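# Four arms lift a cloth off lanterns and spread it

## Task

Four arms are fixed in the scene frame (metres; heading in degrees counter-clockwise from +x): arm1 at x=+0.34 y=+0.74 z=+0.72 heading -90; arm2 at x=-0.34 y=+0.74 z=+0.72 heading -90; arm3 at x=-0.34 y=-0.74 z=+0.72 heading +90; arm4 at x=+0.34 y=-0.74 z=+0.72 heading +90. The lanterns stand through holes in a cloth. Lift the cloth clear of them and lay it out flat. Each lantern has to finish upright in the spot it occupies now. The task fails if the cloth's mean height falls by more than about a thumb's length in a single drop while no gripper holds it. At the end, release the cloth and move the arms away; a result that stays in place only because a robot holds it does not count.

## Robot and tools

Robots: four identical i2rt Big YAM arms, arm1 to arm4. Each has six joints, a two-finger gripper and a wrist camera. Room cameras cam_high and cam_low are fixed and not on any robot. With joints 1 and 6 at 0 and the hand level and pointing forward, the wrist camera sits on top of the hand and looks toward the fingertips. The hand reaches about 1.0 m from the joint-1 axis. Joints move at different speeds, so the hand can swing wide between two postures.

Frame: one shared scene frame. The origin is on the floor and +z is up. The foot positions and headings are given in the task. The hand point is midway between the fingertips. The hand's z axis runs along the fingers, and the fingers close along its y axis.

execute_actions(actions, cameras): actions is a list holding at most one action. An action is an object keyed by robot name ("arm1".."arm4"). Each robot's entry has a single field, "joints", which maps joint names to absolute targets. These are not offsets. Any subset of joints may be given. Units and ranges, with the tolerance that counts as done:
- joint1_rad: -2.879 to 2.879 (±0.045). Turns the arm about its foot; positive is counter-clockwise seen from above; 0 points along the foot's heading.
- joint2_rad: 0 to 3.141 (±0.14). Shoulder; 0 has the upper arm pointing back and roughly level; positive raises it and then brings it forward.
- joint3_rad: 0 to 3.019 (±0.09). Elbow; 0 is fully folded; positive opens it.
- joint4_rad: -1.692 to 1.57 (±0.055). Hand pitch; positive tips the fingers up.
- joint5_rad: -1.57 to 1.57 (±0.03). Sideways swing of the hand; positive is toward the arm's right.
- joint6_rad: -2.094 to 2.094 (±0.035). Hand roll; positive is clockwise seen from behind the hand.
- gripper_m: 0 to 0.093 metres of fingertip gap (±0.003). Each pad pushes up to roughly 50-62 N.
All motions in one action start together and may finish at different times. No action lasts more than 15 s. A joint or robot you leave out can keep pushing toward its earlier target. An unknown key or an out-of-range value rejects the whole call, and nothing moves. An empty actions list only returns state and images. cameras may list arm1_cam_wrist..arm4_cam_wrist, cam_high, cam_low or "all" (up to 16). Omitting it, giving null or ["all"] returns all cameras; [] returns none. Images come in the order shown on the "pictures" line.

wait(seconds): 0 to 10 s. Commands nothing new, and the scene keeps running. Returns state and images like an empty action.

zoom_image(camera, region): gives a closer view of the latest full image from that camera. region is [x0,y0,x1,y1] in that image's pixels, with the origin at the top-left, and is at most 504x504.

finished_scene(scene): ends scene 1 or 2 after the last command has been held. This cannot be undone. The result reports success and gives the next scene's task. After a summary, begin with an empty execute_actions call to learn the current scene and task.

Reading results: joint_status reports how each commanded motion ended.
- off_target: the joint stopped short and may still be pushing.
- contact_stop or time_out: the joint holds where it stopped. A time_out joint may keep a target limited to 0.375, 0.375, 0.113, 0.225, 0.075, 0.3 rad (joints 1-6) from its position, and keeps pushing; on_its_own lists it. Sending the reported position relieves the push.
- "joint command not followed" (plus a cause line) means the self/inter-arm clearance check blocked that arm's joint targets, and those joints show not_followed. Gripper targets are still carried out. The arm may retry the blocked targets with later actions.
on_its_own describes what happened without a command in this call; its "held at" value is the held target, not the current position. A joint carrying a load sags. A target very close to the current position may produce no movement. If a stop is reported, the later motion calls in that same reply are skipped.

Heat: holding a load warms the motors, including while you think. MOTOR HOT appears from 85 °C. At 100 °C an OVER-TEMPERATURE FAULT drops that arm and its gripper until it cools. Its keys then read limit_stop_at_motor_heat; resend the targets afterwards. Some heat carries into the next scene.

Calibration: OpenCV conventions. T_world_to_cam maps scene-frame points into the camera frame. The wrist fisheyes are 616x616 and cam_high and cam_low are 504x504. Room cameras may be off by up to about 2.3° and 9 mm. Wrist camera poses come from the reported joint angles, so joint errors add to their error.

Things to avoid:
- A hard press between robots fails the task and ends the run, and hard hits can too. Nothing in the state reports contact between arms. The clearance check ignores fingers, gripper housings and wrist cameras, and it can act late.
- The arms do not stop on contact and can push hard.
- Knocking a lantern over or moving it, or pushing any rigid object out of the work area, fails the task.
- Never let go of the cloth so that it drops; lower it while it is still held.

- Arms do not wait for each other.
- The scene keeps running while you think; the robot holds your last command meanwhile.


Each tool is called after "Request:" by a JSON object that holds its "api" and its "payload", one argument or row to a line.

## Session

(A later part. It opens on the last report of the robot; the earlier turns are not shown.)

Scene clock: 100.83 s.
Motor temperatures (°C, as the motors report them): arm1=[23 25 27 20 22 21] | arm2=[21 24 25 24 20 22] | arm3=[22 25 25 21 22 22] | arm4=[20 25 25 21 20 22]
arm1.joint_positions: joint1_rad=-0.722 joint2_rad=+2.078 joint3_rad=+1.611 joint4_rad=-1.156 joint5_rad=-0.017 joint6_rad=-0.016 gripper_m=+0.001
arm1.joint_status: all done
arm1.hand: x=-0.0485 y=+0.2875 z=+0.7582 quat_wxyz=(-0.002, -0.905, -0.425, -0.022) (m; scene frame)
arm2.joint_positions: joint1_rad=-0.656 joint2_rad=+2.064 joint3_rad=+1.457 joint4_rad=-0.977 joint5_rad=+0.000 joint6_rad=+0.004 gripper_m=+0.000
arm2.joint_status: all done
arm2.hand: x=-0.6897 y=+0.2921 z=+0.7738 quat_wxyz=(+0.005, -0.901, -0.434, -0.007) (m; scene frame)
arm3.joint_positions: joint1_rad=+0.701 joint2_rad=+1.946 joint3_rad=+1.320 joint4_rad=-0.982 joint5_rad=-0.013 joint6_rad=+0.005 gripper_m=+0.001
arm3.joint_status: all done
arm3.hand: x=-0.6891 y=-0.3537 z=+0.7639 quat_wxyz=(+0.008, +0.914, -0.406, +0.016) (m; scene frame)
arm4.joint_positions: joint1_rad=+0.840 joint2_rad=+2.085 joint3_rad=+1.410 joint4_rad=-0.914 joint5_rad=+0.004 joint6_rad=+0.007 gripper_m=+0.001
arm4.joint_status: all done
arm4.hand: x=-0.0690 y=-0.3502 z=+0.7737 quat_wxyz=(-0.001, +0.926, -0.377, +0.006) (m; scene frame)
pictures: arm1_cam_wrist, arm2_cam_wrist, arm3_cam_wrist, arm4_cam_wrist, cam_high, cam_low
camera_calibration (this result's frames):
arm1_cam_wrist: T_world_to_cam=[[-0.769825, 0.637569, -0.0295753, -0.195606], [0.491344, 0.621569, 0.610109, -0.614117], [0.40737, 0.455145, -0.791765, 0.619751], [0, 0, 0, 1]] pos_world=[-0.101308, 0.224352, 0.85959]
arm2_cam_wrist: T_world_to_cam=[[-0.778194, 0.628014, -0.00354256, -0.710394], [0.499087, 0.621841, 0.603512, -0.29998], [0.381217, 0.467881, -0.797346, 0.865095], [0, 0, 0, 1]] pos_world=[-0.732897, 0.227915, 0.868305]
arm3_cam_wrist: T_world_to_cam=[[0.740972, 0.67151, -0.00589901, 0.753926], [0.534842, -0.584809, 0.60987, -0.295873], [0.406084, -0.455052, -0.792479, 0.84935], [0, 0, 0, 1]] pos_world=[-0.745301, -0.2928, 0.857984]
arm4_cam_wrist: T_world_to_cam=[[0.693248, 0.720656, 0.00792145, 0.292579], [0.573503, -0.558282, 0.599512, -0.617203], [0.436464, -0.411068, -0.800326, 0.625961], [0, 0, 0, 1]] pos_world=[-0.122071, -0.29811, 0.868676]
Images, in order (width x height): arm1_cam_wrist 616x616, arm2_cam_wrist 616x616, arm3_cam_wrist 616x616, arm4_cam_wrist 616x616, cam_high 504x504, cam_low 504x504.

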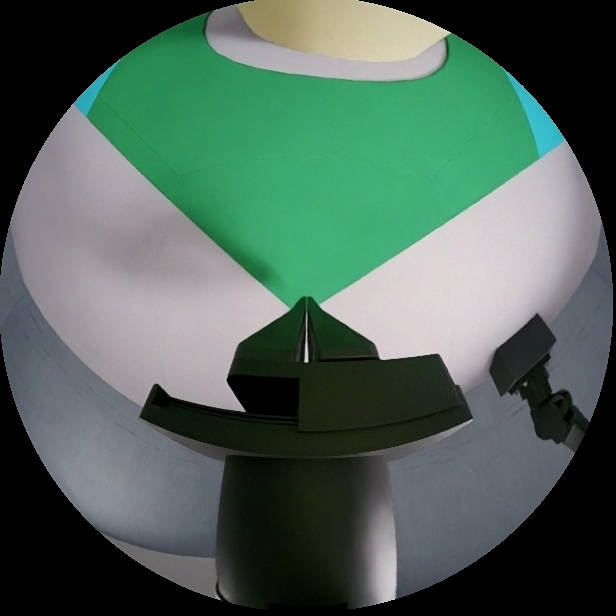

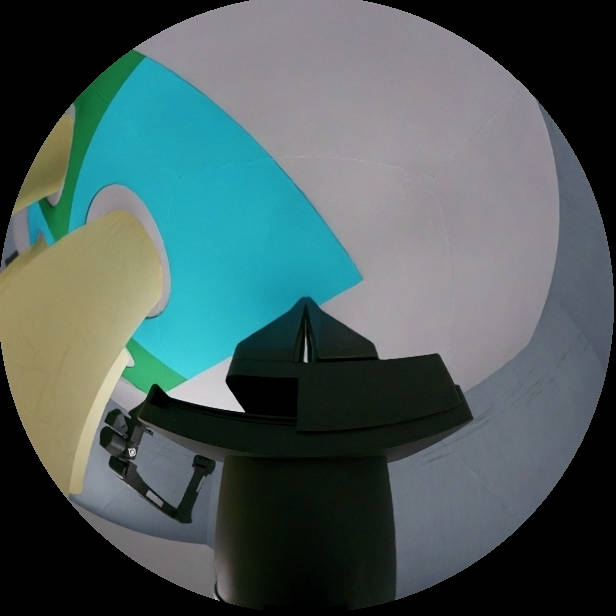

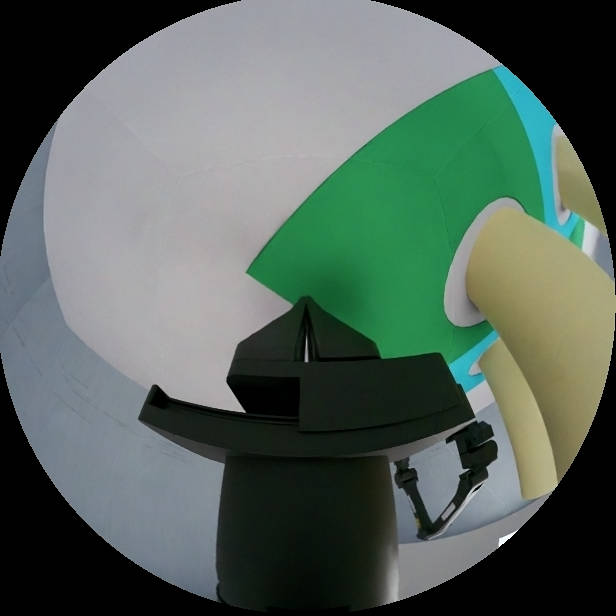

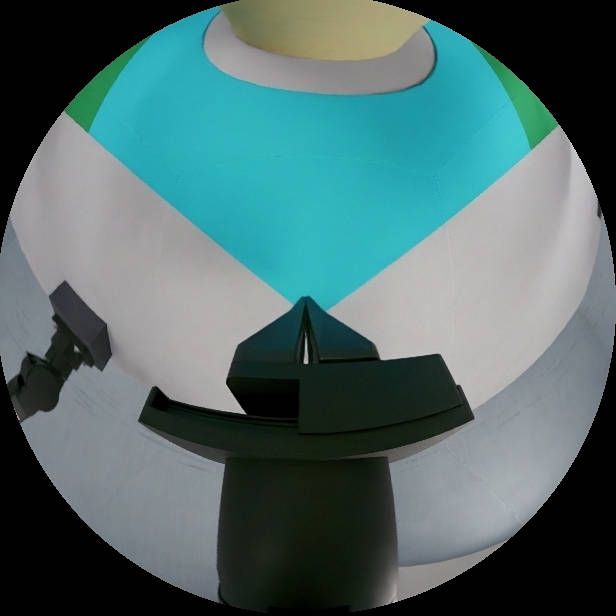

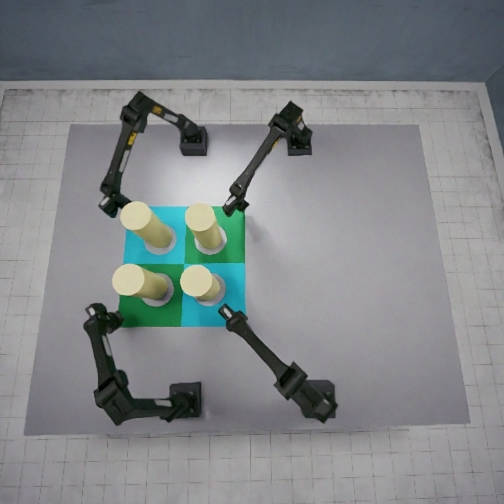

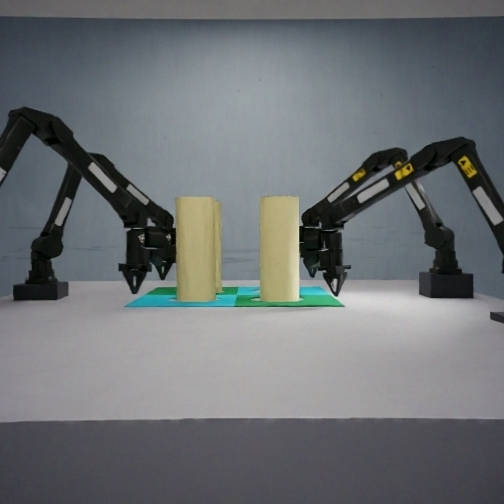

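Request:
{"api": "execute_actions", "payload": {
  "actions": [
    {"arm1": {"joints": {"joint1_rad": -0.705, "joint2_rad": 2.03, "joint3_rad": 1.551, "joint4_rad": -1.05, "gripper_m": 0.09}}, "arm2": {"joints": {"joint1_rad": -0.685, "joint2_rad": 2.07, "joint3_rad": 1.445, "joint4_rad": -0.9, "joint6_rad": -1.57, "gripper_m": 0.09}}, "arm3": {"joints": {"joint1_rad": 0.745, "joint2_rad": 1.95, "joint3_rad": 1.335, "joint4_rad": -0.9, "joint6_rad": 1.57, "gripper_m": 0.09}}, "arm4": {"joints": {"joint1_rad": 0.815, "joint2_rad": 2.05, "joint3_rad": 1.305, "joint4_rad": -0.78, "gripper_m": 0.09}}}
  ],
  "cameras": []
}}

Request:
{"api": "execute_actions", "payload": {
  "actions": [
    {"arm1": {"joints": {"joint2_rad": 2.11, "joint3_rad": 1.551, "joint4_rad": -1.02}}, "arm2": {"joints": {"joint2_rad": 2.155, "joint3_rad": 1.445, "joint4_rad": -0.868}}, "arm3": {"joints": {"joint2_rad": 2.035, "joint3_rad": 1.335, "joint4_rad": -0.876}}, "arm4": {"joints": {"joint2_rad": 2.13, "joint3_rad": 1.305, "joint4_rad": -0.751}}}
  ]
}}

Scene clock: 127.80 s.
Motor temperatures (°C, as the motors report them): arm1=[23 26 28 20 22 21] | arm2=[21 24 25 24 20 22] | arm3=[22 26 27 21 22 22] | arm4=[20 26 26 21 20 22]
arm1.joint_positions: joint1_rad=-0.710 joint2_rad=+2.046 joint3_rad=+1.552 joint4_rad=-1.061 joint5_rad=-0.017 joint6_rad=-0.016 gripper_m=+0.090
arm1.joint_status: all done
arm1.hand: x=-0.0444 y=+0.2810 z=+0.7565 quat_wxyz=(-0.016, -0.902, -0.431, +0.009) (m; scene frame)
arm2.joint_positions: joint1_rad=-0.682 joint2_rad=+2.064 joint3_rad=+1.457 joint4_rad=-0.916 joint5_rad=+0.000 joint6_rad=-1.560 gripper_m=+0.090
arm2.joint_status: all done
arm2.hand: x=-0.7112 y=+0.2901 z=+0.7741 quat_wxyz=(+0.008, -0.346, -0.938, +0.021) (m; scene frame)
arm3.joint_positions: joint1_rad=+0.750 joint2_rad=+1.946 joint3_rad=+1.320 joint4_rad=-0.917 joint5_rad=-0.013 joint6_rad=+1.557 gripper_m=+0.090
arm3.joint_status: all done
arm3.hand: x=-0.7188 y=-0.3601 z=+0.7636 quat_wxyz=(+0.006, +0.390, -0.921, -0.013) (m; scene frame)
arm4.joint_positions: joint1_rad=+0.827 joint2_rad=+2.042 joint3_rad=+1.305 joint4_rad=-0.790 joint5_rad=+0.004 joint6_rad=+0.007 gripper_m=+0.090
arm4.joint_status: all done
arm4.hand: x=-0.0546 y=-0.3538 z=+0.7661 quat_wxyz=(-0.013, +0.923, -0.383, -0.023) (m; scene frame)
pictures: none
No camera images: the call's "cameras" was empty. Leave "cameras" out to get every camera's image.

Scene clock: 128.70 s.
Motor temperatures (°C, as the motors report them): arm1=[23 26 28 20 22 21] | arm2=[21 24 25 24 20 22] | arm3=[22 26 27 21 22 22] | arm4=[20 26 26 21 20 22]
arm1.joint_positions: joint1_rad=-0.708 joint2_rad=+2.090 joint3_rad=+1.552 joint4_rad=-1.029 joint5_rad=-0.012 joint6_rad=-0.016 gripper_m=+0.090
arm1.joint_status: all done
arm1.hand: x=-0.0456 y=+0.2786 z=+0.7318 quat_wxyz=(-0.012, -0.902, -0.432, +0.005) (m; scene frame)
arm2.joint_positions: joint1_rad=-0.682 joint2_rad=+2.143 joint3_rad=+1.454 joint4_rad=-0.879 joint5_rad=+0.001 joint6_rad=-1.561 gripper_m=+0.090
arm2.joint_status: all done
arm2.hand: x=-0.7067 y=+0.2957 z=+0.7290 quat_wxyz=(+0.001, -0.345, -0.938, -0.001) (m; scene frame)
arm3.joint_positions: joint1_rad=+0.749 joint2_rad=+2.016 joint3_rad=+1.323 joint4_rad=-0.886 joint5_rad=-0.013 joint6_rad=+1.559 gripper_m=+0.090
arm3.joint_status: all done
arm3.hand: x=-0.7167 y=-0.3613 z=+0.7281 quat_wxyz=(-0.001, +0.389, -0.921, +0.004) (m; scene frame)
arm4.joint_positions: joint1_rad=+0.823 joint2_rad=+2.102 joint3_rad=+1.308 joint4_rad=-0.754 joint5_rad=+0.002 joint6_rad=+0.009 gripper_m=+0.090
arm4.joint_status: all done
arm4.hand: x=-0.0517 y=-0.3543 z=+0.7355 quat_wxyz=(-0.008, +0.923, -0.385, -0.013) (m; scene frame)
pictures: arm1_cam_wrist, arm2_cam_wrist, arm3_cam_wrist, arm4_cam_wrist, cam_high, cam_low
camera_calibration (this result's frames):
arm1_cam_wrist: T_world_to_cam=[[-0.779922, 0.625435, -0.0235026, -0.190047], [0.506235, 0.652471, 0.563921, -0.56801], [0.368031, 0.427917, -0.825494, 0.632175], [0, 0, 0, 1]] pos_world=[-0.0933352, 0.218954, 0.837703]
arm2_cam_wrist: T_world_to_cam=[[-0.65247, -0.757788, -0.0063883, -0.225313], [-0.613338, 0.523107, 0.591756, -1.01513], [-0.445084, 0.390021, -0.806092, 0.279562], [0, 0, 0, 1]] pos_world=[-0.645201, 0.251249, 0.824624]
arm3_cam_wrist: T_world_to_cam=[[0.718396, -0.695615, 0.00513397, 0.261136], [-0.567771, -0.582069, 0.582093, -1.03272], [-0.401924, -0.421088, -0.813106, 0.276851], [0, 0, 0, 1]] pos_world=[-0.662676, -0.302887, 0.824909]
arm4_cam_wrist: T_world_to_cam=[[0.706436, 0.70775, 0.00618982, 0.281236], [0.580697, -0.584574, 0.566625, -0.591337], [0.404647, -0.39669, -0.823952, 0.606983], [0, 0, 0, 1]] pos_world=[-0.100902, -0.303941, 0.83345]
Images, in order (width x height): arm1_cam_wrist 616x616, arm2_cam_wrist 616x616, arm3_cam_wrist 616x616, arm4_cam_wrist 616x616, cam_high 504x504, cam_low 504x504.

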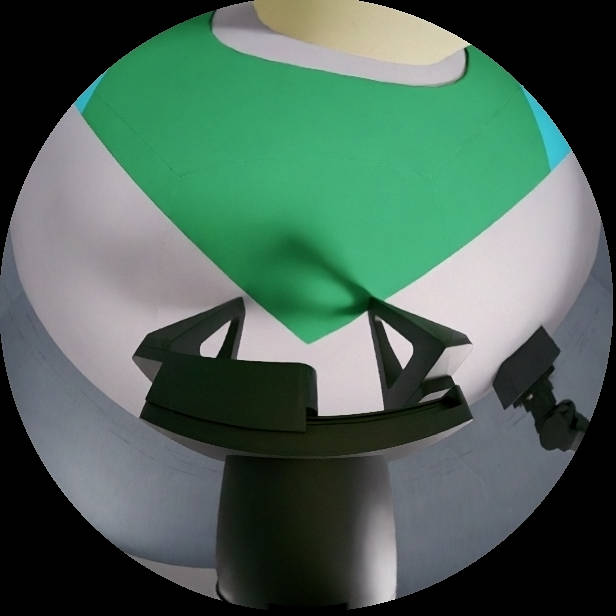

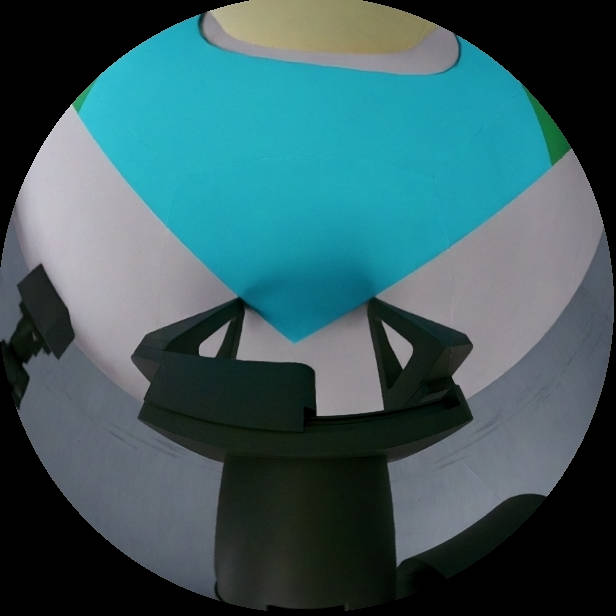

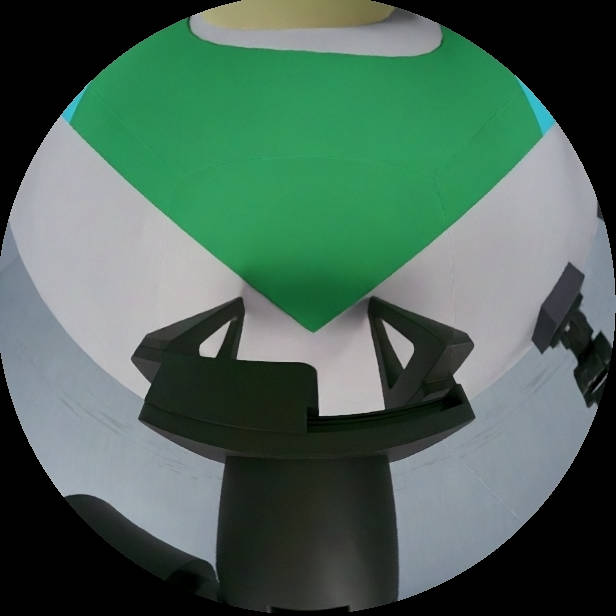

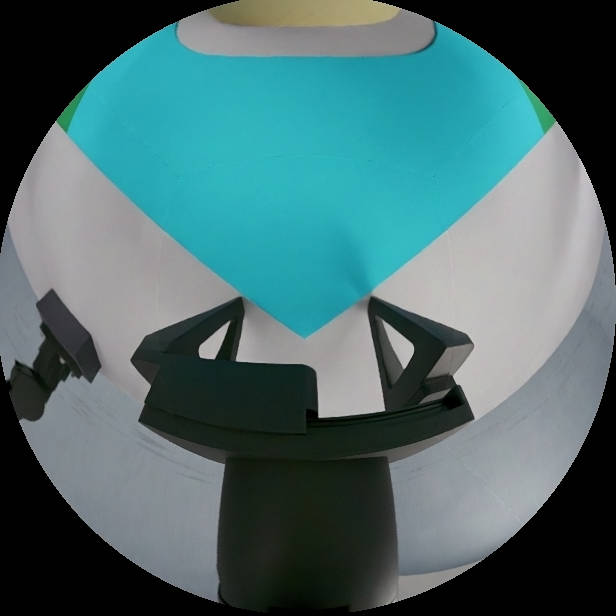

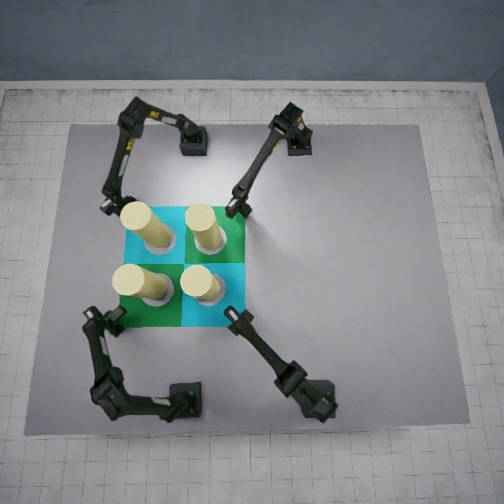

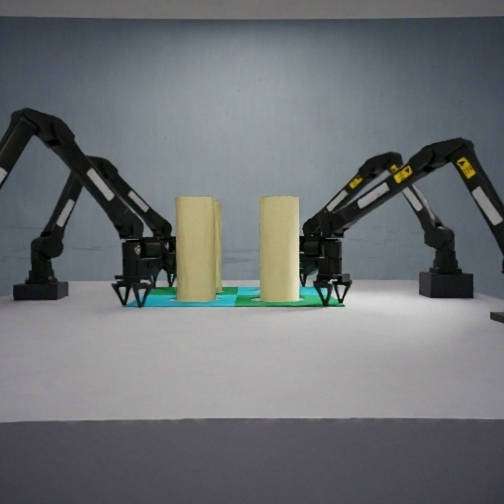

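Request:
{"api": "execute_actions", "payload": {
  "actions": [
    {"arm1": {"joints": {"gripper_m": 0.0}}, "arm2": {"joints": {"gripper_m": 0.0}}, "arm3": {"joints": {"gripper_m": 0.0}}, "arm4": {"joints": {"gripper_m": 0.0}}}
  ]
}}

Scene clock: 130.57 s.
Motor temperatures (°C, as the motors report them): arm1=[23 26 28 20 22 21] | arm2=[21 24 25 24 20 22] | arm3=[22 26 27 21 22 22] | arm4=[20 26 26 21 20 22]
arm1.joint_positions: joint1_rad=-0.708 joint2_rad=+2.090 joint3_rad=+1.552 joint4_rad=-1.029 joint5_rad=-0.013 joint6_rad=-0.016 gripper_m=+0.001
arm1.joint_status: all done
arm1.hand: x=-0.0457 y=+0.2787 z=+0.7318 quat_wxyz=(-0.012, -0.902, -0.432, +0.005) (m; scene frame)
arm2.joint_positions: joint1_rad=-0.682 joint2_rad=+2.143 joint3_rad=+1.454 joint4_rad=-0.879 joint5_rad=+0.001 joint6_rad=-1.561 gripper_m=+0.002
arm2.joint_status: all done
arm2.hand: x=-0.7067 y=+0.2957 z=+0.7290 quat_wxyz=(+0.001, -0.345, -0.938, -0.001) (m; scene frame)
arm3.joint_positions: joint1_rad=+0.749 joint2_rad=+2.017 joint3_rad=+1.323 joint4_rad=-0.886 joint5_rad=-0.013 joint6_rad=+1.559 gripper_m=+0.003
arm3.joint_status: all done
arm3.hand: x=-0.7165 y=-0.3612 z=+0.7277 quat_wxyz=(-0.001, +0.389, -0.921, +0.005) (m; scene frame)
arm4.joint_positions: joint1_rad=+0.823 joint2_rad=+2.102 joint3_rad=+1.308 joint4_rad=-0.754 joint5_rad=+0.002 joint6_rad=+0.009 gripper_m=+0.003
arm4.joint_status: all done
arm4.hand: x=-0.0517 y=-0.3543 z=+0.7355 quat_wxyz=(-0.008, +0.923, -0.385, -0.013) (m; scene frame)
pictures: arm1_cam_wrist, arm2_cam_wrist, arm3_cam_wrist, arm4_cam_wrist, cam_high, cam_low
camera_calibration (this result's frames):
arm1_cam_wrist: T_world_to_cam=[[-0.779679, 0.625709, -0.0242703, -0.189648], [0.506141, 0.652561, 0.563902, -0.568028], [0.368676, 0.427378, -0.825485, 0.632351], [0, 0, 0, 1]] pos_world=[-0.0934948, 0.219085, 0.837705]
arm2_cam_wrist: T_world_to_cam=[[-0.65247, -0.757788, -0.0063883, -0.225313], [-0.613338, 0.523107, 0.591756, -1.01513], [-0.445084, 0.390021, -0.806092, 0.279562], [0, 0, 0, 1]] pos_world=[-0.645201, 0.251249, 0.824624]
arm3_cam_wrist: T_world_to_cam=[[0.718122, -0.695892, 0.00589253, 0.260152], [-0.56831, -0.581536, 0.582099, -1.03252], [-0.401652, -0.421367, -0.813096, 0.276741], [0, 0, 0, 1]] pos_world=[-0.662461, -0.302803, 0.824516]
arm4_cam_wrist: T_world_to_cam=[[0.706436, 0.70775, 0.00618982, 0.281236], [0.580697, -0.584574, 0.566625, -0.591337], [0.404647, -0.39669, -0.823952, 0.606983], [0, 0, 0, 1]] pos_world=[-0.100902, -0.303941, 0.83345]
Images, in order (width x height): arm1_cam_wrist 616x616, arm2_cam_wrist 616x616, arm3_cam_wrist 616x616, arm4_cam_wrist 616x616, cam_high 504x504, cam_low 504x504.

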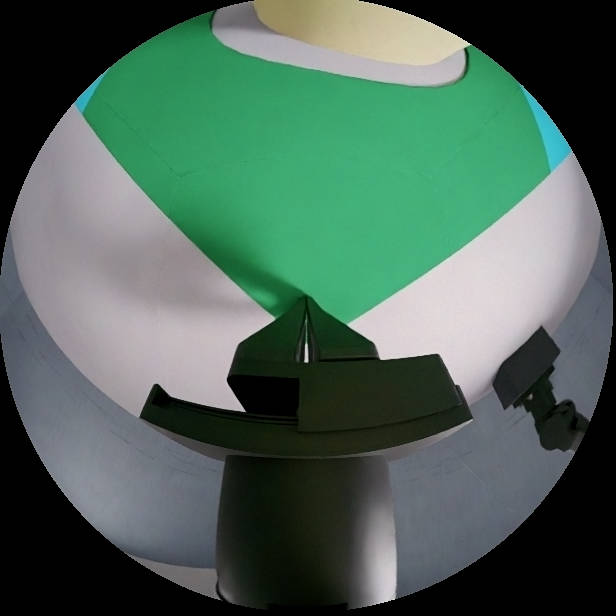

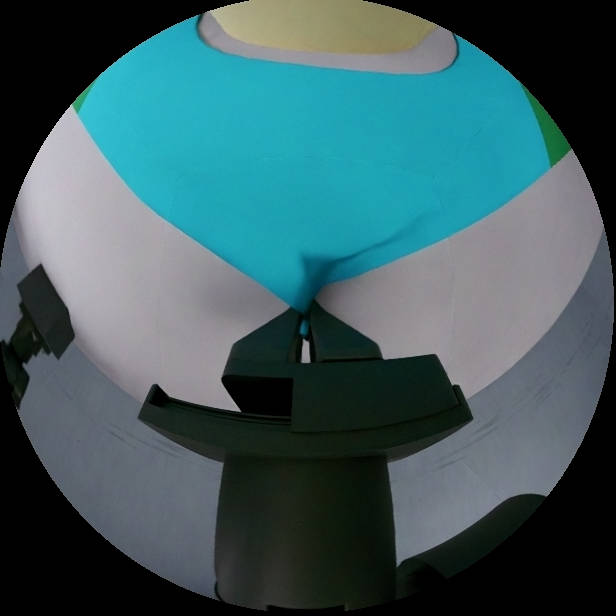

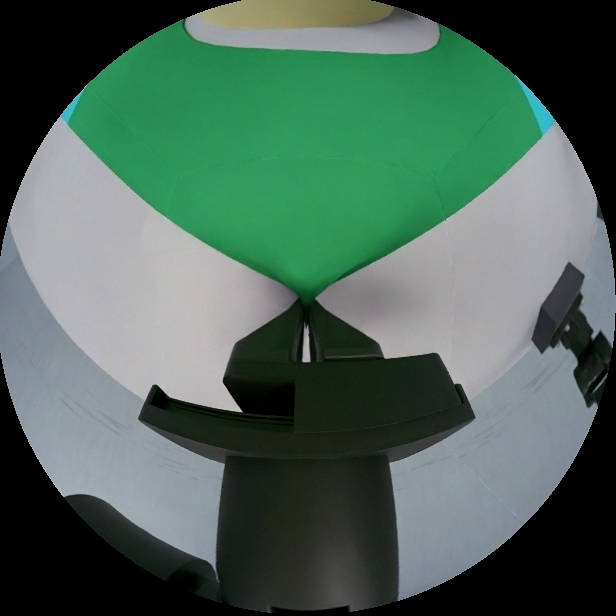

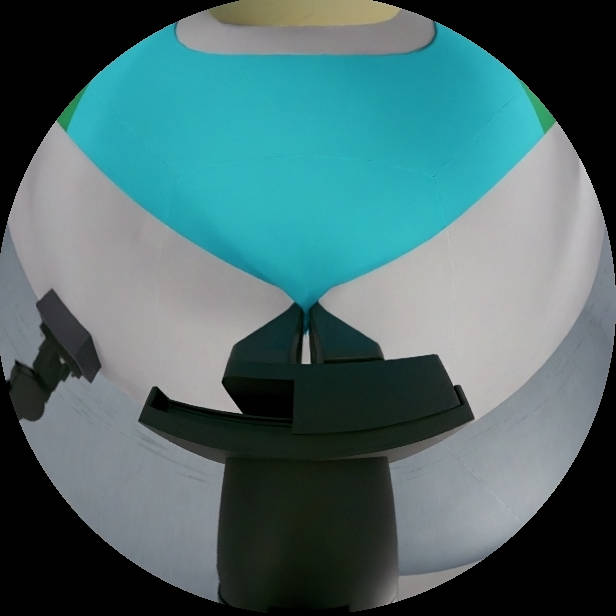

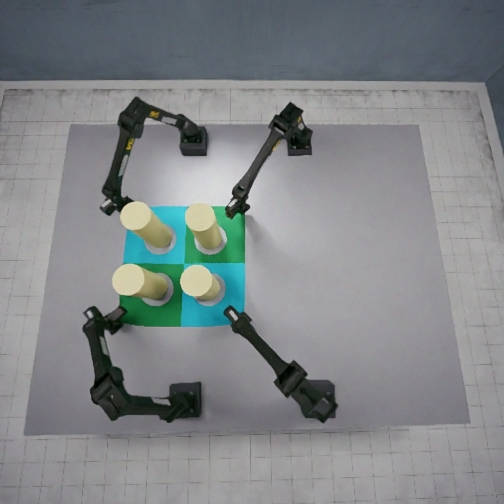

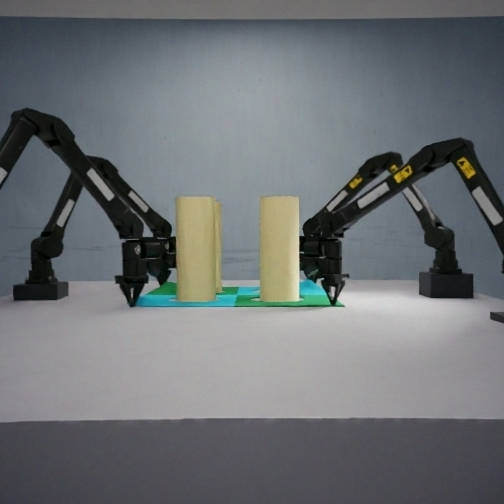

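Request:
{"api": "execute_actions", "payload": {
  "actions": [
    {"arm1": {"joints": {"joint1_rad": -0.72, "joint2_rad": 2.03, "joint4_rad": -1.075, "gripper_m": 0.09}}}
  ],
  "cameras": []
}}

Request:
{"api": "execute_actions", "payload": {
  "actions": [
    {"arm1": {"joints": {"joint2_rad": 2.115}}}
  ],
  "cameras": ["arm1_cam_wrist"]
}}

Scene clock: 136.33 s.
Motor temperatures (°C, as the motors report them): arm1=[23 26 27 20 22 21] | arm2=[21 24 25 24 20 22] | arm3=[22 26 27 21 22 22] | arm4=[20 25 25 21 20 22]
arm1.joint_positions: joint1_rad=-0.713 joint2_rad=+2.046 joint3_rad=+1.551 joint4_rad=-1.066 joint5_rad=-0.014 joint6_rad=-0.016 gripper_m=+0.090
arm1.joint_status: all done
arm1.hand: x=-0.0455 y=+0.2840 z=+0.7563 quat_wxyz=(-0.013, -0.903, -0.430, +0.007) (m; scene frame)
arm2.joint_positions: joint1_rad=-0.682 joint2_rad=+2.143 joint3_rad=+1.454 joint4_rad=-0.879 joint5_rad=+0.001 joint6_rad=-1.561 gripper_m=+0.002
arm2.joint_status: not commanded
arm2.hand: x=-0.7067 y=+0.2957 z=+0.7290 quat_wxyz=(+0.001, -0.345, -0.938, -0.001) (m; scene frame)
arm3.joint_positions: joint1_rad=+0.749 joint2_rad=+2.017 joint3_rad=+1.323 joint4_rad=-0.886 joint5_rad=-0.013 joint6_rad=+1.559 gripper_m=+0.003
arm3.joint_status: not commanded
arm3.hand: x=-0.7165 y=-0.3612 z=+0.7277 quat_wxyz=(-0.001, +0.389, -0.921, +0.005) (m; scene frame)
arm4.joint_positions: joint1_rad=+0.823 joint2_rad=+2.102 joint3_rad=+1.308 joint4_rad=-0.754 joint5_rad=+0.002 joint6_rad=+0.009 gripper_m=+0.003
arm4.joint_status: not commanded
arm4.hand: x=-0.0517 y=-0.3543 z=+0.7355 quat_wxyz=(-0.008, +0.923, -0.385, -0.013) (m; scene frame)
pictures: none
No camera images: the call's "cameras" was empty. Leave "cameras" out to get every camera's image.

Scene clock: 137.30 s.
Motor temperatures (°C, as the motors report them): arm1=[23 26 27 20 22 21] | arm2=[21 24 25 24 20 22] | arm3=[22 26 27 21 22 22] | arm4=[20 25 25 21 20 22]
arm1.joint_positions: joint1_rad=-0.713 joint2_rad=+2.095 joint3_rad=+1.553 joint4_rad=-1.069 joint5_rad=-0.014 joint6_rad=-0.015 gripper_m=+0.090
arm1.joint_status: all done
arm1.hand: x=-0.0414 y=+0.2884 z=+0.7292 quat_wxyz=(-0.003, -0.903, -0.429, -0.016) (m; scene frame)
arm2.joint_positions: joint1_rad=-0.682 joint2_rad=+2.143 joint3_rad=+1.454 joint4_rad=-0.879 joint5_rad=+0.001 joint6_rad=-1.561 gripper_m=+0.002
arm2.joint_status: not commanded
arm2.hand: x=-0.7067 y=+0.2957 z=+0.7290 quat_wxyz=(+0.001, -0.345, -0.938, -0.001) (m; scene frame)
arm3.joint_positions: joint1_rad=+0.749 joint2_rad=+2.017 joint3_rad=+1.323 joint4_rad=-0.886 joint5_rad=-0.013 joint6_rad=+1.559 gripper_m=+0.003
arm3.joint_status: not commanded
arm3.hand: x=-0.7165 y=-0.3612 z=+0.7277 quat_wxyz=(-0.001, +0.389, -0.921, +0.005) (m; scene frame)
arm4.joint_positions: joint1_rad=+0.823 joint2_rad=+2.102 joint3_rad=+1.308 joint4_rad=-0.754 joint5_rad=+0.002 joint6_rad=+0.009 gripper_m=+0.003
arm4.joint_status: not commanded
arm4.hand: x=-0.0517 y=-0.3543 z=+0.7355 quat_wxyz=(-0.008, +0.923, -0.385, -0.013) (m; scene frame)
pictures: arm1_cam_wrist
camera_calibration (this result's frames):
arm1_cam_wrist: T_world_to_cam=[[-0.775232, 0.631134, -0.0261863, -0.192452], [0.492863, 0.630281, 0.59986, -0.595434], [0.395096, 0.452124, -0.799677, 0.59965], [0, 0, 0, 1]] pos_world=[-0.0926464, 0.225637, 0.831664]
Images, in order (width x height): arm1_cam_wrist 616x616.

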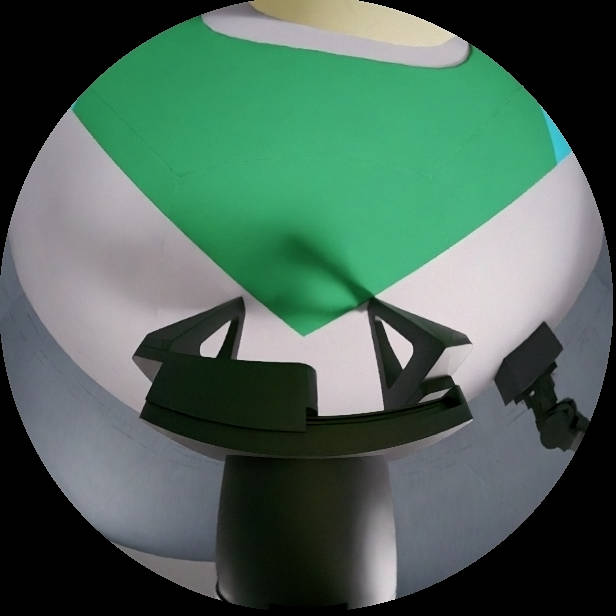

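z dropped to .729, so fingers are on the bare table. Close.

Request:
{"api": "execute_actions", "payload": {
  "actions": [
    {"arm1": {"joints": {"gripper_m": 0.0}}}
  ],
  "cameras": ["arm1_cam_wrist"]
}}

Scene clock: 138.90 s.
Motor temperatures (°C, as the motors report them): arm1=[23 26 27 20 22 21] | arm2=[21 24 25 24 20 22] | arm3=[22 26 27 21 22 22] | arm4=[20 25 25 21 20 22]
arm1.joint_positions: joint1_rad=-0.717 joint2_rad=+2.095 joint3_rad=+1.553 joint4_rad=-1.069 joint5_rad=-0.014 joint6_rad=-0.015 gripper_m=+0.003
arm1.joint_status: all done
arm1.hand: x=-0.0430 y=+0.2897 z=+0.7292 quat_wxyz=(-0.003, -0.904, -0.428, -0.016) (m; scene frame)
arm2.joint_positions: joint1_rad=-0.682 joint2_rad=+2.143 joint3_rad=+1.454 joint4_rad=-0.879 joint5_rad=+0.001 joint6_rad=-1.561 gripper_m=+0.002
arm2.joint_status: not commanded
arm2.hand: x=-0.7067 y=+0.2957 z=+0.7290 quat_wxyz=(+0.001, -0.345, -0.938, -0.001) (m; scene frame)
arm3.joint_positions: joint1_rad=+0.749 joint2_rad=+2.017 joint3_rad=+1.323 joint4_rad=-0.886 joint5_rad=-0.013 joint6_rad=+1.559 gripper_m=+0.003
arm3.joint_status: not commanded
arm3.hand: x=-0.7165 y=-0.3612 z=+0.7277 quat_wxyz=(-0.001, +0.389, -0.921, +0.005) (m; scene frame)
arm4.joint_positions: joint1_rad=+0.823 joint2_rad=+2.102 joint3_rad=+1.308 joint4_rad=-0.754 joint5_rad=+0.002 joint6_rad=+0.009 gripper_m=+0.003
arm4.joint_status: not commanded
arm4.hand: x=-0.0517 y=-0.3543 z=+0.7355 quat_wxyz=(-0.008, +0.923, -0.385, -0.013) (m; scene frame)
pictures: arm1_cam_wrist
camera_calibration (this result's frames):
arm1_cam_wrist: T_world_to_cam=[[-0.773059, 0.633791, -0.0262328, -0.195111], [0.494997, 0.628596, 0.599872, -0.594911], [0.396683, 0.450751, -0.799666, 0.600127], [0, 0, 0, 1]] pos_world=[-0.0944139, 0.22711, 0.831653]
Images, in order (width x height): arm1_cam_wrist 616x616.

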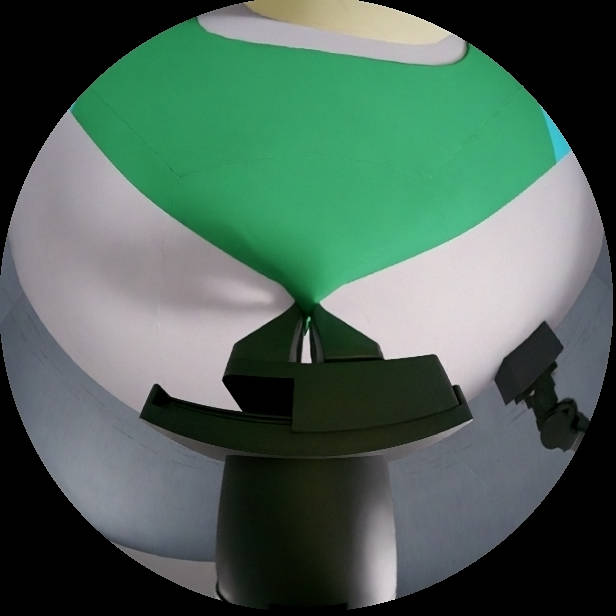

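Request:
{"api": "execute_actions", "payload": {
  "actions": [
    {"arm1": {"joints": {"joint2_rad": 1.931, "joint3_rad": 1.69, "joint4_rad": -1.275}}, "arm2": {"joints": {"joint2_rad": 1.963, "joint3_rad": 1.56, "joint4_rad": -1.13}}, "arm3": {"joints": {"joint2_rad": 1.831, "joint3_rad": 1.446, "joint4_rad": -1.146}}, "arm4": {"joints": {"joint2_rad": 1.91, "joint3_rad": 1.412, "joint4_rad": -1.04}}}
  ],
  "cameras": ["cam_high", "cam_low"]
}}

Scene clock: 174.10 s.
Motor temperatures (°C, as the motors report them): arm1=[23 26 26 20 22 21] | arm2=[21 25 24 24 20 22] | arm3=[22 26 26 21 22 22] | arm4=[20 26 25 21 20 22]
arm1.joint_positions: joint1_rad=-0.717 joint2_rad=+1.929 joint3_rad=+1.663 joint4_rad=-1.263 joint5_rad=-0.015 joint6_rad=-0.015 gripper_m=+0.003
arm1.joint_status: all done
arm1.hand: x=-0.0483 y=+0.2842 z=+0.8627 quat_wxyz=(-0.020, -0.903, -0.428, +0.021) (m; scene frame)
arm2.joint_positions: joint1_rad=-0.682 joint2_rad=+1.960 joint3_rad=+1.528 joint4_rad=-1.115 joint5_rad=+0.001 joint6_rad=-1.561 gripper_m=+0.002
arm2.joint_status: all done
arm2.hand: x=-0.7078 y=+0.2942 z=+0.8550 quat_wxyz=(+0.005, -0.345, -0.938, +0.009) (m; scene frame)
arm3.joint_positions: joint1_rad=+0.741 joint2_rad=+1.823 joint3_rad=+1.415 joint4_rad=-1.132 joint5_rad=-0.008 joint6_rad=+1.559 gripper_m=+0.003
arm3.joint_status: all done
arm3.hand: x=-0.7158 y=-0.3568 z=+0.8582 quat_wxyz=(+0.005, +0.385, -0.923, -0.015) (m; scene frame)
arm4.joint_positions: joint1_rad=+0.823 joint2_rad=+1.903 joint3_rad=+1.400 joint4_rad=-1.028 joint5_rad=+0.002 joint6_rad=+0.009 gripper_m=+0.003
arm4.joint_status: all done
arm4.hand: x=-0.0573 y=-0.3493 z=+0.8681 quat_wxyz=(-0.011, +0.923, -0.385, -0.021) (m; scene frame)
pictures: cam_high, cam_low
Images, in order (width x height): cam_high 504x504, cam_low 504x504.

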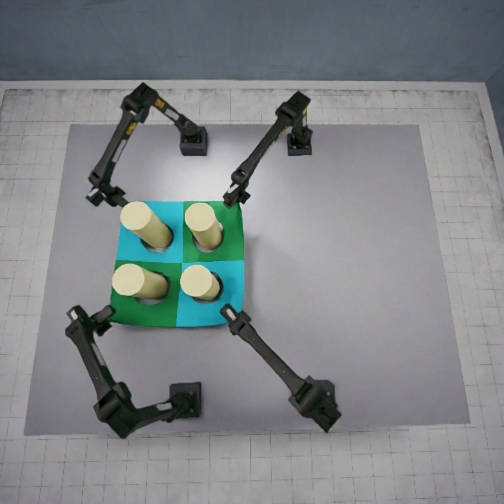

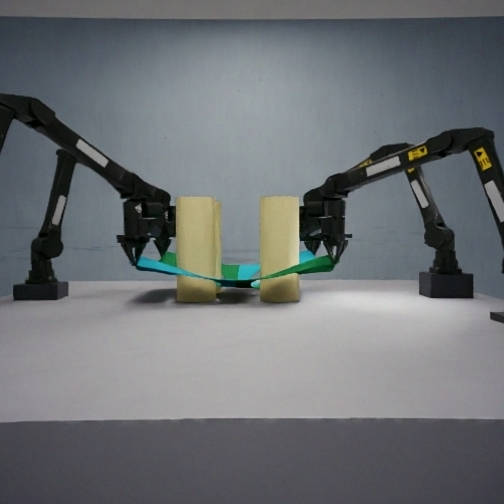

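Request:
{"api": "execute_actions", "payload": {
  "actions": [
    {"arm1": {"joints": {"joint2_rad": 1.89, "joint3_rad": 1.908, "joint4_rad": -1.573}}, "arm2": {"joints": {"joint2_rad": 1.876, "joint3_rad": 1.738, "joint4_rad": -1.415}}, "arm3": {"joints": {"joint2_rad": 1.757, "joint3_rad": 1.643, "joint4_rad": -1.443}}, "arm4": {"joints": {"joint2_rad": 1.8, "joint3_rad": 1.556, "joint4_rad": -1.329}}}
  ],
  "cameras": ["cam_high", "cam_low"]
}}

Scene clock: 178.43 s.
Motor temperatures (°C, as the motors report them): arm1=[23 27 27 20 22 21] | arm2=[21 25 25 24 20 22] | arm3=[22 26 27 21 22 22] | arm4=[20 26 25 21 20 22]
arm1.joint_positions: joint1_rad=-0.717 joint2_rad=+1.892 joint3_rad=+1.864 joint4_rad=-1.557 joint5_rad=-0.015 joint6_rad=-0.015 gripper_m=+0.003
arm1.joint_status: all done
arm1.hand: x=-0.0394 y=+0.2955 z=+0.9589 quat_wxyz=(-0.009, -0.904, -0.428, -0.005) (m; scene frame)
arm2.joint_positions: joint1_rad=-0.682 joint2_rad=+1.869 joint3_rad=+1.694 joint4_rad=-1.398 joint5_rad=-0.001 joint6_rad=-1.561 gripper_m=+0.002
arm2.joint_status: all done
arm2.hand: x=-0.7028 y=+0.2994 z=+0.9655 quat_wxyz=(-0.001, -0.345, -0.938, -0.003) (m; scene frame)
arm3.joint_positions: joint1_rad=+0.741 joint2_rad=+1.763 joint3_rad=+1.599 joint4_rad=-1.428 joint5_rad=-0.008 joint6_rad=+1.559 gripper_m=+0.003
arm3.joint_status: all done
arm3.hand: x=-0.7111 y=-0.3630 z=+0.9562 quat_wxyz=(-0.005, +0.385, -0.923, +0.009) (m; scene frame)
arm4.joint_positions: joint1_rad=+0.823 joint2_rad=+1.791 joint3_rad=+1.537 joint4_rad=-1.314 joint5_rad=+0.002 joint6_rad=+0.009 gripper_m=+0.003
arm4.joint_status: all done
arm4.hand: x=-0.0479 y=-0.3591 z=+0.9748 quat_wxyz=(-0.005, +0.923, -0.385, -0.004) (m; scene frame)
pictures: cam_high, cam_low
Images, in order (width x height): cam_high 504x504, cam_low 504x504.

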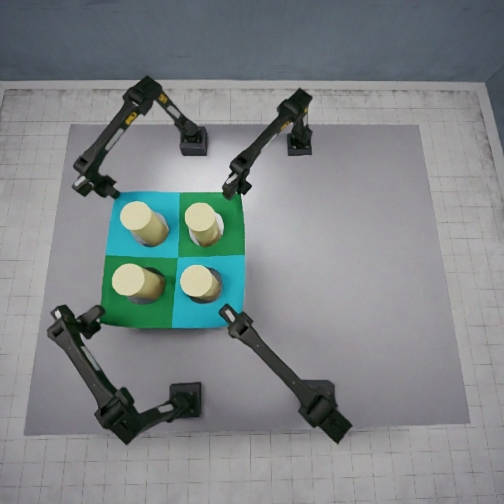

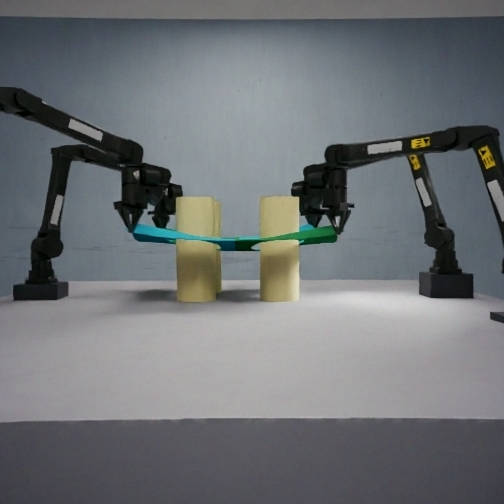

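Request:
{"api": "execute_actions", "payload": {
  "actions": [
    {"arm1": {"joints": {"joint2_rad": 1.768, "joint3_rad": 2.048, "joint4_rad": -1.585}}, "arm2": {"joints": {"joint2_rad": 1.785, "joint3_rad": 1.923, "joint4_rad": -1.547}}, "arm3": {"joints": {"joint2_rad": 1.673, "joint3_rad": 1.857, "joint4_rad": -1.589}}, "arm4": {"joints": {"joint2_rad": 1.717, "joint3_rad": 1.758, "joint4_rad": -1.526}}}
  ],
  "cameras": ["cam_high", "cam_low"]
}}

Scene clock: 183.10 s.
Motor temperatures (°C, as the motors report them): arm1=[23 27 28 20 22 21] | arm2=[21 25 26 24 20 22] | arm3=[22 26 28 21 22 22] | arm4=[20 26 26 21 20 22]
arm1.joint_positions: joint1_rad=-0.717 joint2_rad=+1.771 joint3_rad=+2.013 joint4_rad=-1.571 joint5_rad=-0.015 joint6_rad=-0.015 gripper_m=+0.003
arm1.joint_status: all done
arm1.hand: x=-0.0448 y=+0.2900 z=+1.0883 quat_wxyz=(-0.062, -0.896, -0.425, +0.112) (m; scene frame)
arm2.joint_positions: joint1_rad=-0.682 joint2_rad=+1.779 joint3_rad=+1.877 joint4_rad=-1.533 joint5_rad=-0.003 joint6_rad=-1.561 gripper_m=+0.002
arm2.joint_status: all done
arm2.hand: x=-0.7069 y=+0.2935 z=+1.0864 quat_wxyz=(+0.022, -0.344, -0.937, +0.063) (m; scene frame)
arm3.joint_positions: joint1_rad=+0.740 joint2_rad=+1.669 joint3_rad=+1.816 joint4_rad=-1.576 joint5_rad=-0.007 joint6_rad=+1.559 gripper_m=+0.003
arm3.joint_status: all done
arm3.hand: x=-0.7164 y=-0.3593 z=+1.0889 quat_wxyz=(+0.025, +0.384, -0.920, -0.067) (m; scene frame)
arm4.joint_positions: joint1_rad=+0.823 joint2_rad=+1.708 joint3_rad=+1.733 joint4_rad=-1.513 joint5_rad=+0.002 joint6_rad=+0.009 gripper_m=+0.003
arm4.joint_status: all done
arm4.hand: x=-0.0489 y=-0.3586 z=+1.0920 quat_wxyz=(-0.020, +0.922, -0.385, -0.041) (m; scene frame)
pictures: cam_high, cam_low
Images, in order (width x height): cam_high 504x504, cam_low 504x504.

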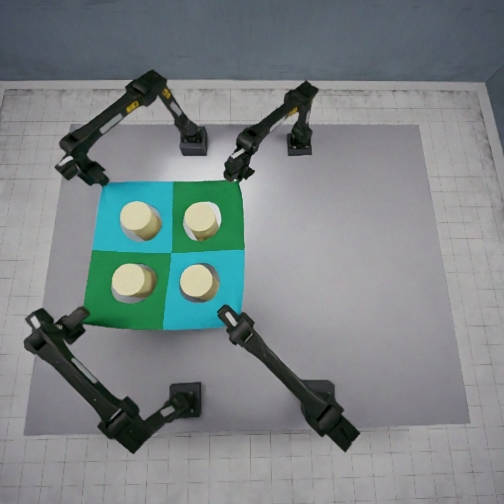

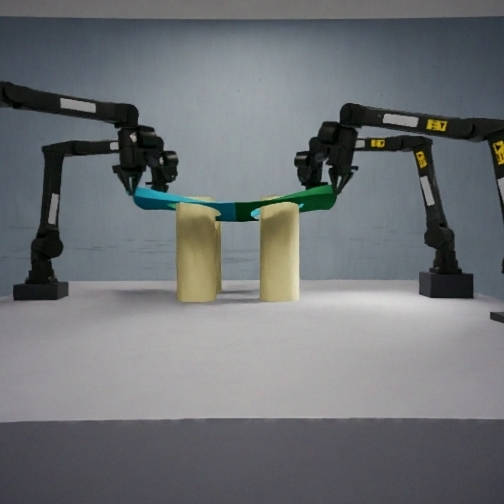

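Request:
{"api": "execute_actions", "payload": {
  "actions": [
    {"arm1": {"joints": {"joint2_rad": 1.707, "joint3_rad": 2.234, "joint4_rad": -1.587}}, "arm2": {"joints": {"joint2_rad": 1.68, "joint3_rad": 2.06, "joint4_rad": -1.539}}, "arm3": {"joints": {"joint2_rad": 1.59, "joint3_rad": 2.03, "joint4_rad": -1.6}}, "arm4": {"joints": {"joint2_rad": 1.597, "joint3_rad": 1.894, "joint4_rad": -1.527}}}
  ],
  "cameras": ["cam_high", "cam_low"]
}}

Scene clock: 187.47 s.
Motor temperatures (°C, as the motors report them): arm1=[23 27 29 20 22 21] | arm2=[21 25 27 24 20 22] | arm3=[22 26 29 21 22 22] | arm4=[20 26 27 21 20 22]
arm1.joint_positions: joint1_rad=-0.717 joint2_rad=+1.710 joint3_rad=+2.191 joint4_rad=-1.576 joint5_rad=-0.015 joint6_rad=-0.015 gripper_m=+0.003
arm1.joint_status: all done
arm1.hand: x=-0.0439 y=+0.2920 z=+1.2016 quat_wxyz=(-0.109, -0.876, -0.416, +0.217) (m; scene frame)
arm2.joint_positions: joint1_rad=-0.682 joint2_rad=+1.677 joint3_rad=+2.015 joint4_rad=-1.533 joint5_rad=-0.003 joint6_rad=-1.561 gripper_m=+0.002
arm2.joint_status: all done
arm2.hand: x=-0.7071 y=+0.2929 z=+1.2033 quat_wxyz=(+0.062, -0.339, -0.922, +0.174) (m; scene frame)
arm3.joint_positions: joint1_rad=+0.740 joint2_rad=+1.586 joint3_rad=+1.988 joint4_rad=-1.589 joint5_rad=-0.007 joint6_rad=+1.559 gripper_m=+0.003
arm3.joint_status: all done
arm3.hand: x=-0.7172 y=-0.3599 z=+1.2044 quat_wxyz=(+0.069, +0.379, -0.905, -0.177) (m; scene frame)
arm4.joint_positions: joint1_rad=+0.823 joint2_rad=+1.597 joint3_rad=+1.871 joint4_rad=-1.515 joint5_rad=+0.002 joint6_rad=+0.009 gripper_m=+0.003
arm4.joint_status: all done
arm4.hand: x=-0.0513 y=-0.3568 z=+1.2090 quat_wxyz=(-0.066, +0.910, -0.380, -0.154) (m; scene frame)
pictures: cam_high, cam_low
Images, in order (width x height): cam_high 504x504, cam_low 504x504.

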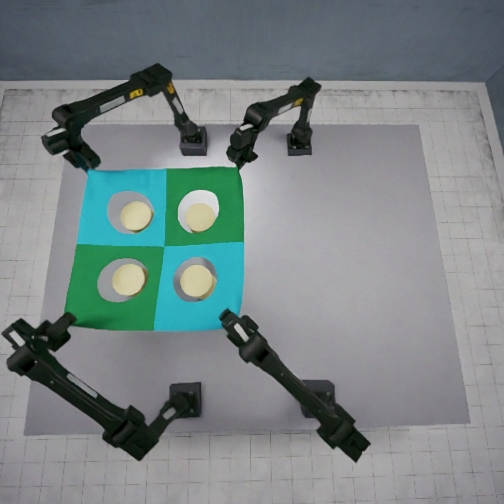

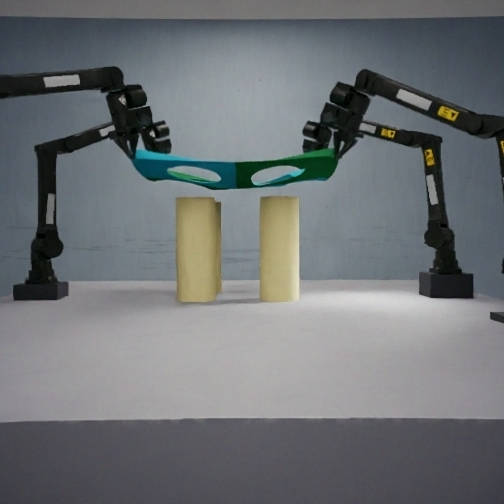

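Request:
{"api": "execute_actions", "payload": {
  "actions": [
    {"arm1": {"joints": {"joint1_rad": -0.525, "joint2_rad": 1.529, "joint3_rad": 2.17, "joint4_rad": -1.534, "joint6_rad": 0.177}}, "arm2": {"joints": {"joint1_rad": -0.483, "joint2_rad": 1.494, "joint3_rad": 1.995, "joint4_rad": -1.492, "joint6_rad": -1.362}}, "arm3": {"joints": {"joint1_rad": 0.532, "joint2_rad": 1.402, "joint3_rad": 1.985, "joint4_rad": -1.576, "joint6_rad": 1.351}}, "arm4": {"joints": {"joint1_rad": 0.625, "joint2_rad": 1.36, "joint3_rad": 1.815, "joint4_rad": -1.498, "joint6_rad": -0.189}}}
  ],
  "cameras": ["cam_high", "cam_low"]
}}

Scene clock: 215.33 s.
Motor temperatures (°C, as the motors report them): arm1=[23 26 30 20 22 21] | arm2=[21 24 29 24 20 22] | arm3=[22 26 32 21 22 22] | arm4=[20 26 29 21 20 22]
arm1.joint_positions: joint1_rad=-0.524 joint2_rad=+1.538 joint3_rad=+2.156 joint4_rad=-1.546 joint5_rad=-0.017 joint6_rad=+0.163 gripper_m=+0.003
arm1.joint_status: all done
arm1.hand: x=+0.0787 y=+0.2778 z=+1.2825 quat_wxyz=(-0.193, -0.851, -0.414, +0.259) (m; scene frame)
arm2.joint_positions: joint1_rad=-0.475 joint2_rad=+1.497 joint3_rad=+1.991 joint4_rad=-1.512 joint5_rad=-0.003 joint6_rad=-1.373 gripper_m=+0.002
arm2.joint_status: all done
arm2.hand: x=-0.5828 y=+0.2726 z=+1.2906 quat_wxyz=(+0.038, -0.323, -0.907, +0.268) (m; scene frame)
arm3.joint_positions: joint1_rad=+0.523 joint2_rad=+1.399 joint3_rad=+1.973 joint4_rad=-1.589 joint5_rad=-0.005 joint6_rad=+1.365 gripper_m=+0.003
arm3.joint_status: all done
arm3.hand: x=-0.5916 y=-0.3425 z=+1.2902 quat_wxyz=(+0.046, +0.362, -0.891, -0.272) (m; scene frame)
arm4.joint_positions: joint1_rad=+0.613 joint2_rad=+1.368 joint3_rad=+1.804 joint4_rad=-1.502 joint5_rad=+0.003 joint6_rad=-0.176 gripper_m=+0.003
arm4.joint_status: all done
arm4.hand: x=+0.0762 y=-0.3434 z=+1.2923 quat_wxyz=(-0.142, +0.888, -0.384, -0.211) (m; scene frame)
pictures: cam_high, cam_low
Images, in order (width x height): cam_high 504x504, cam_low 504x504.

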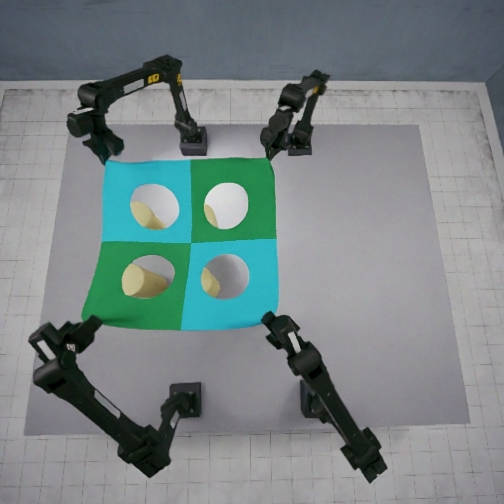

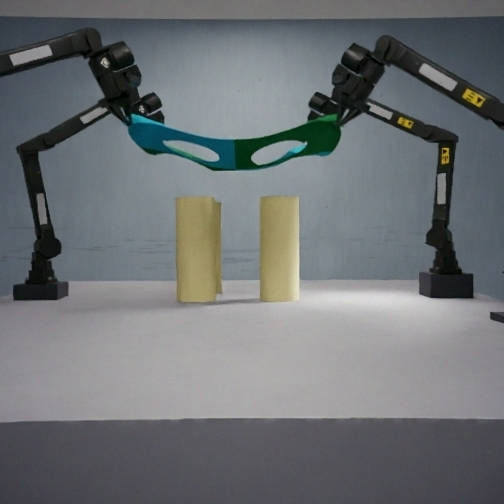

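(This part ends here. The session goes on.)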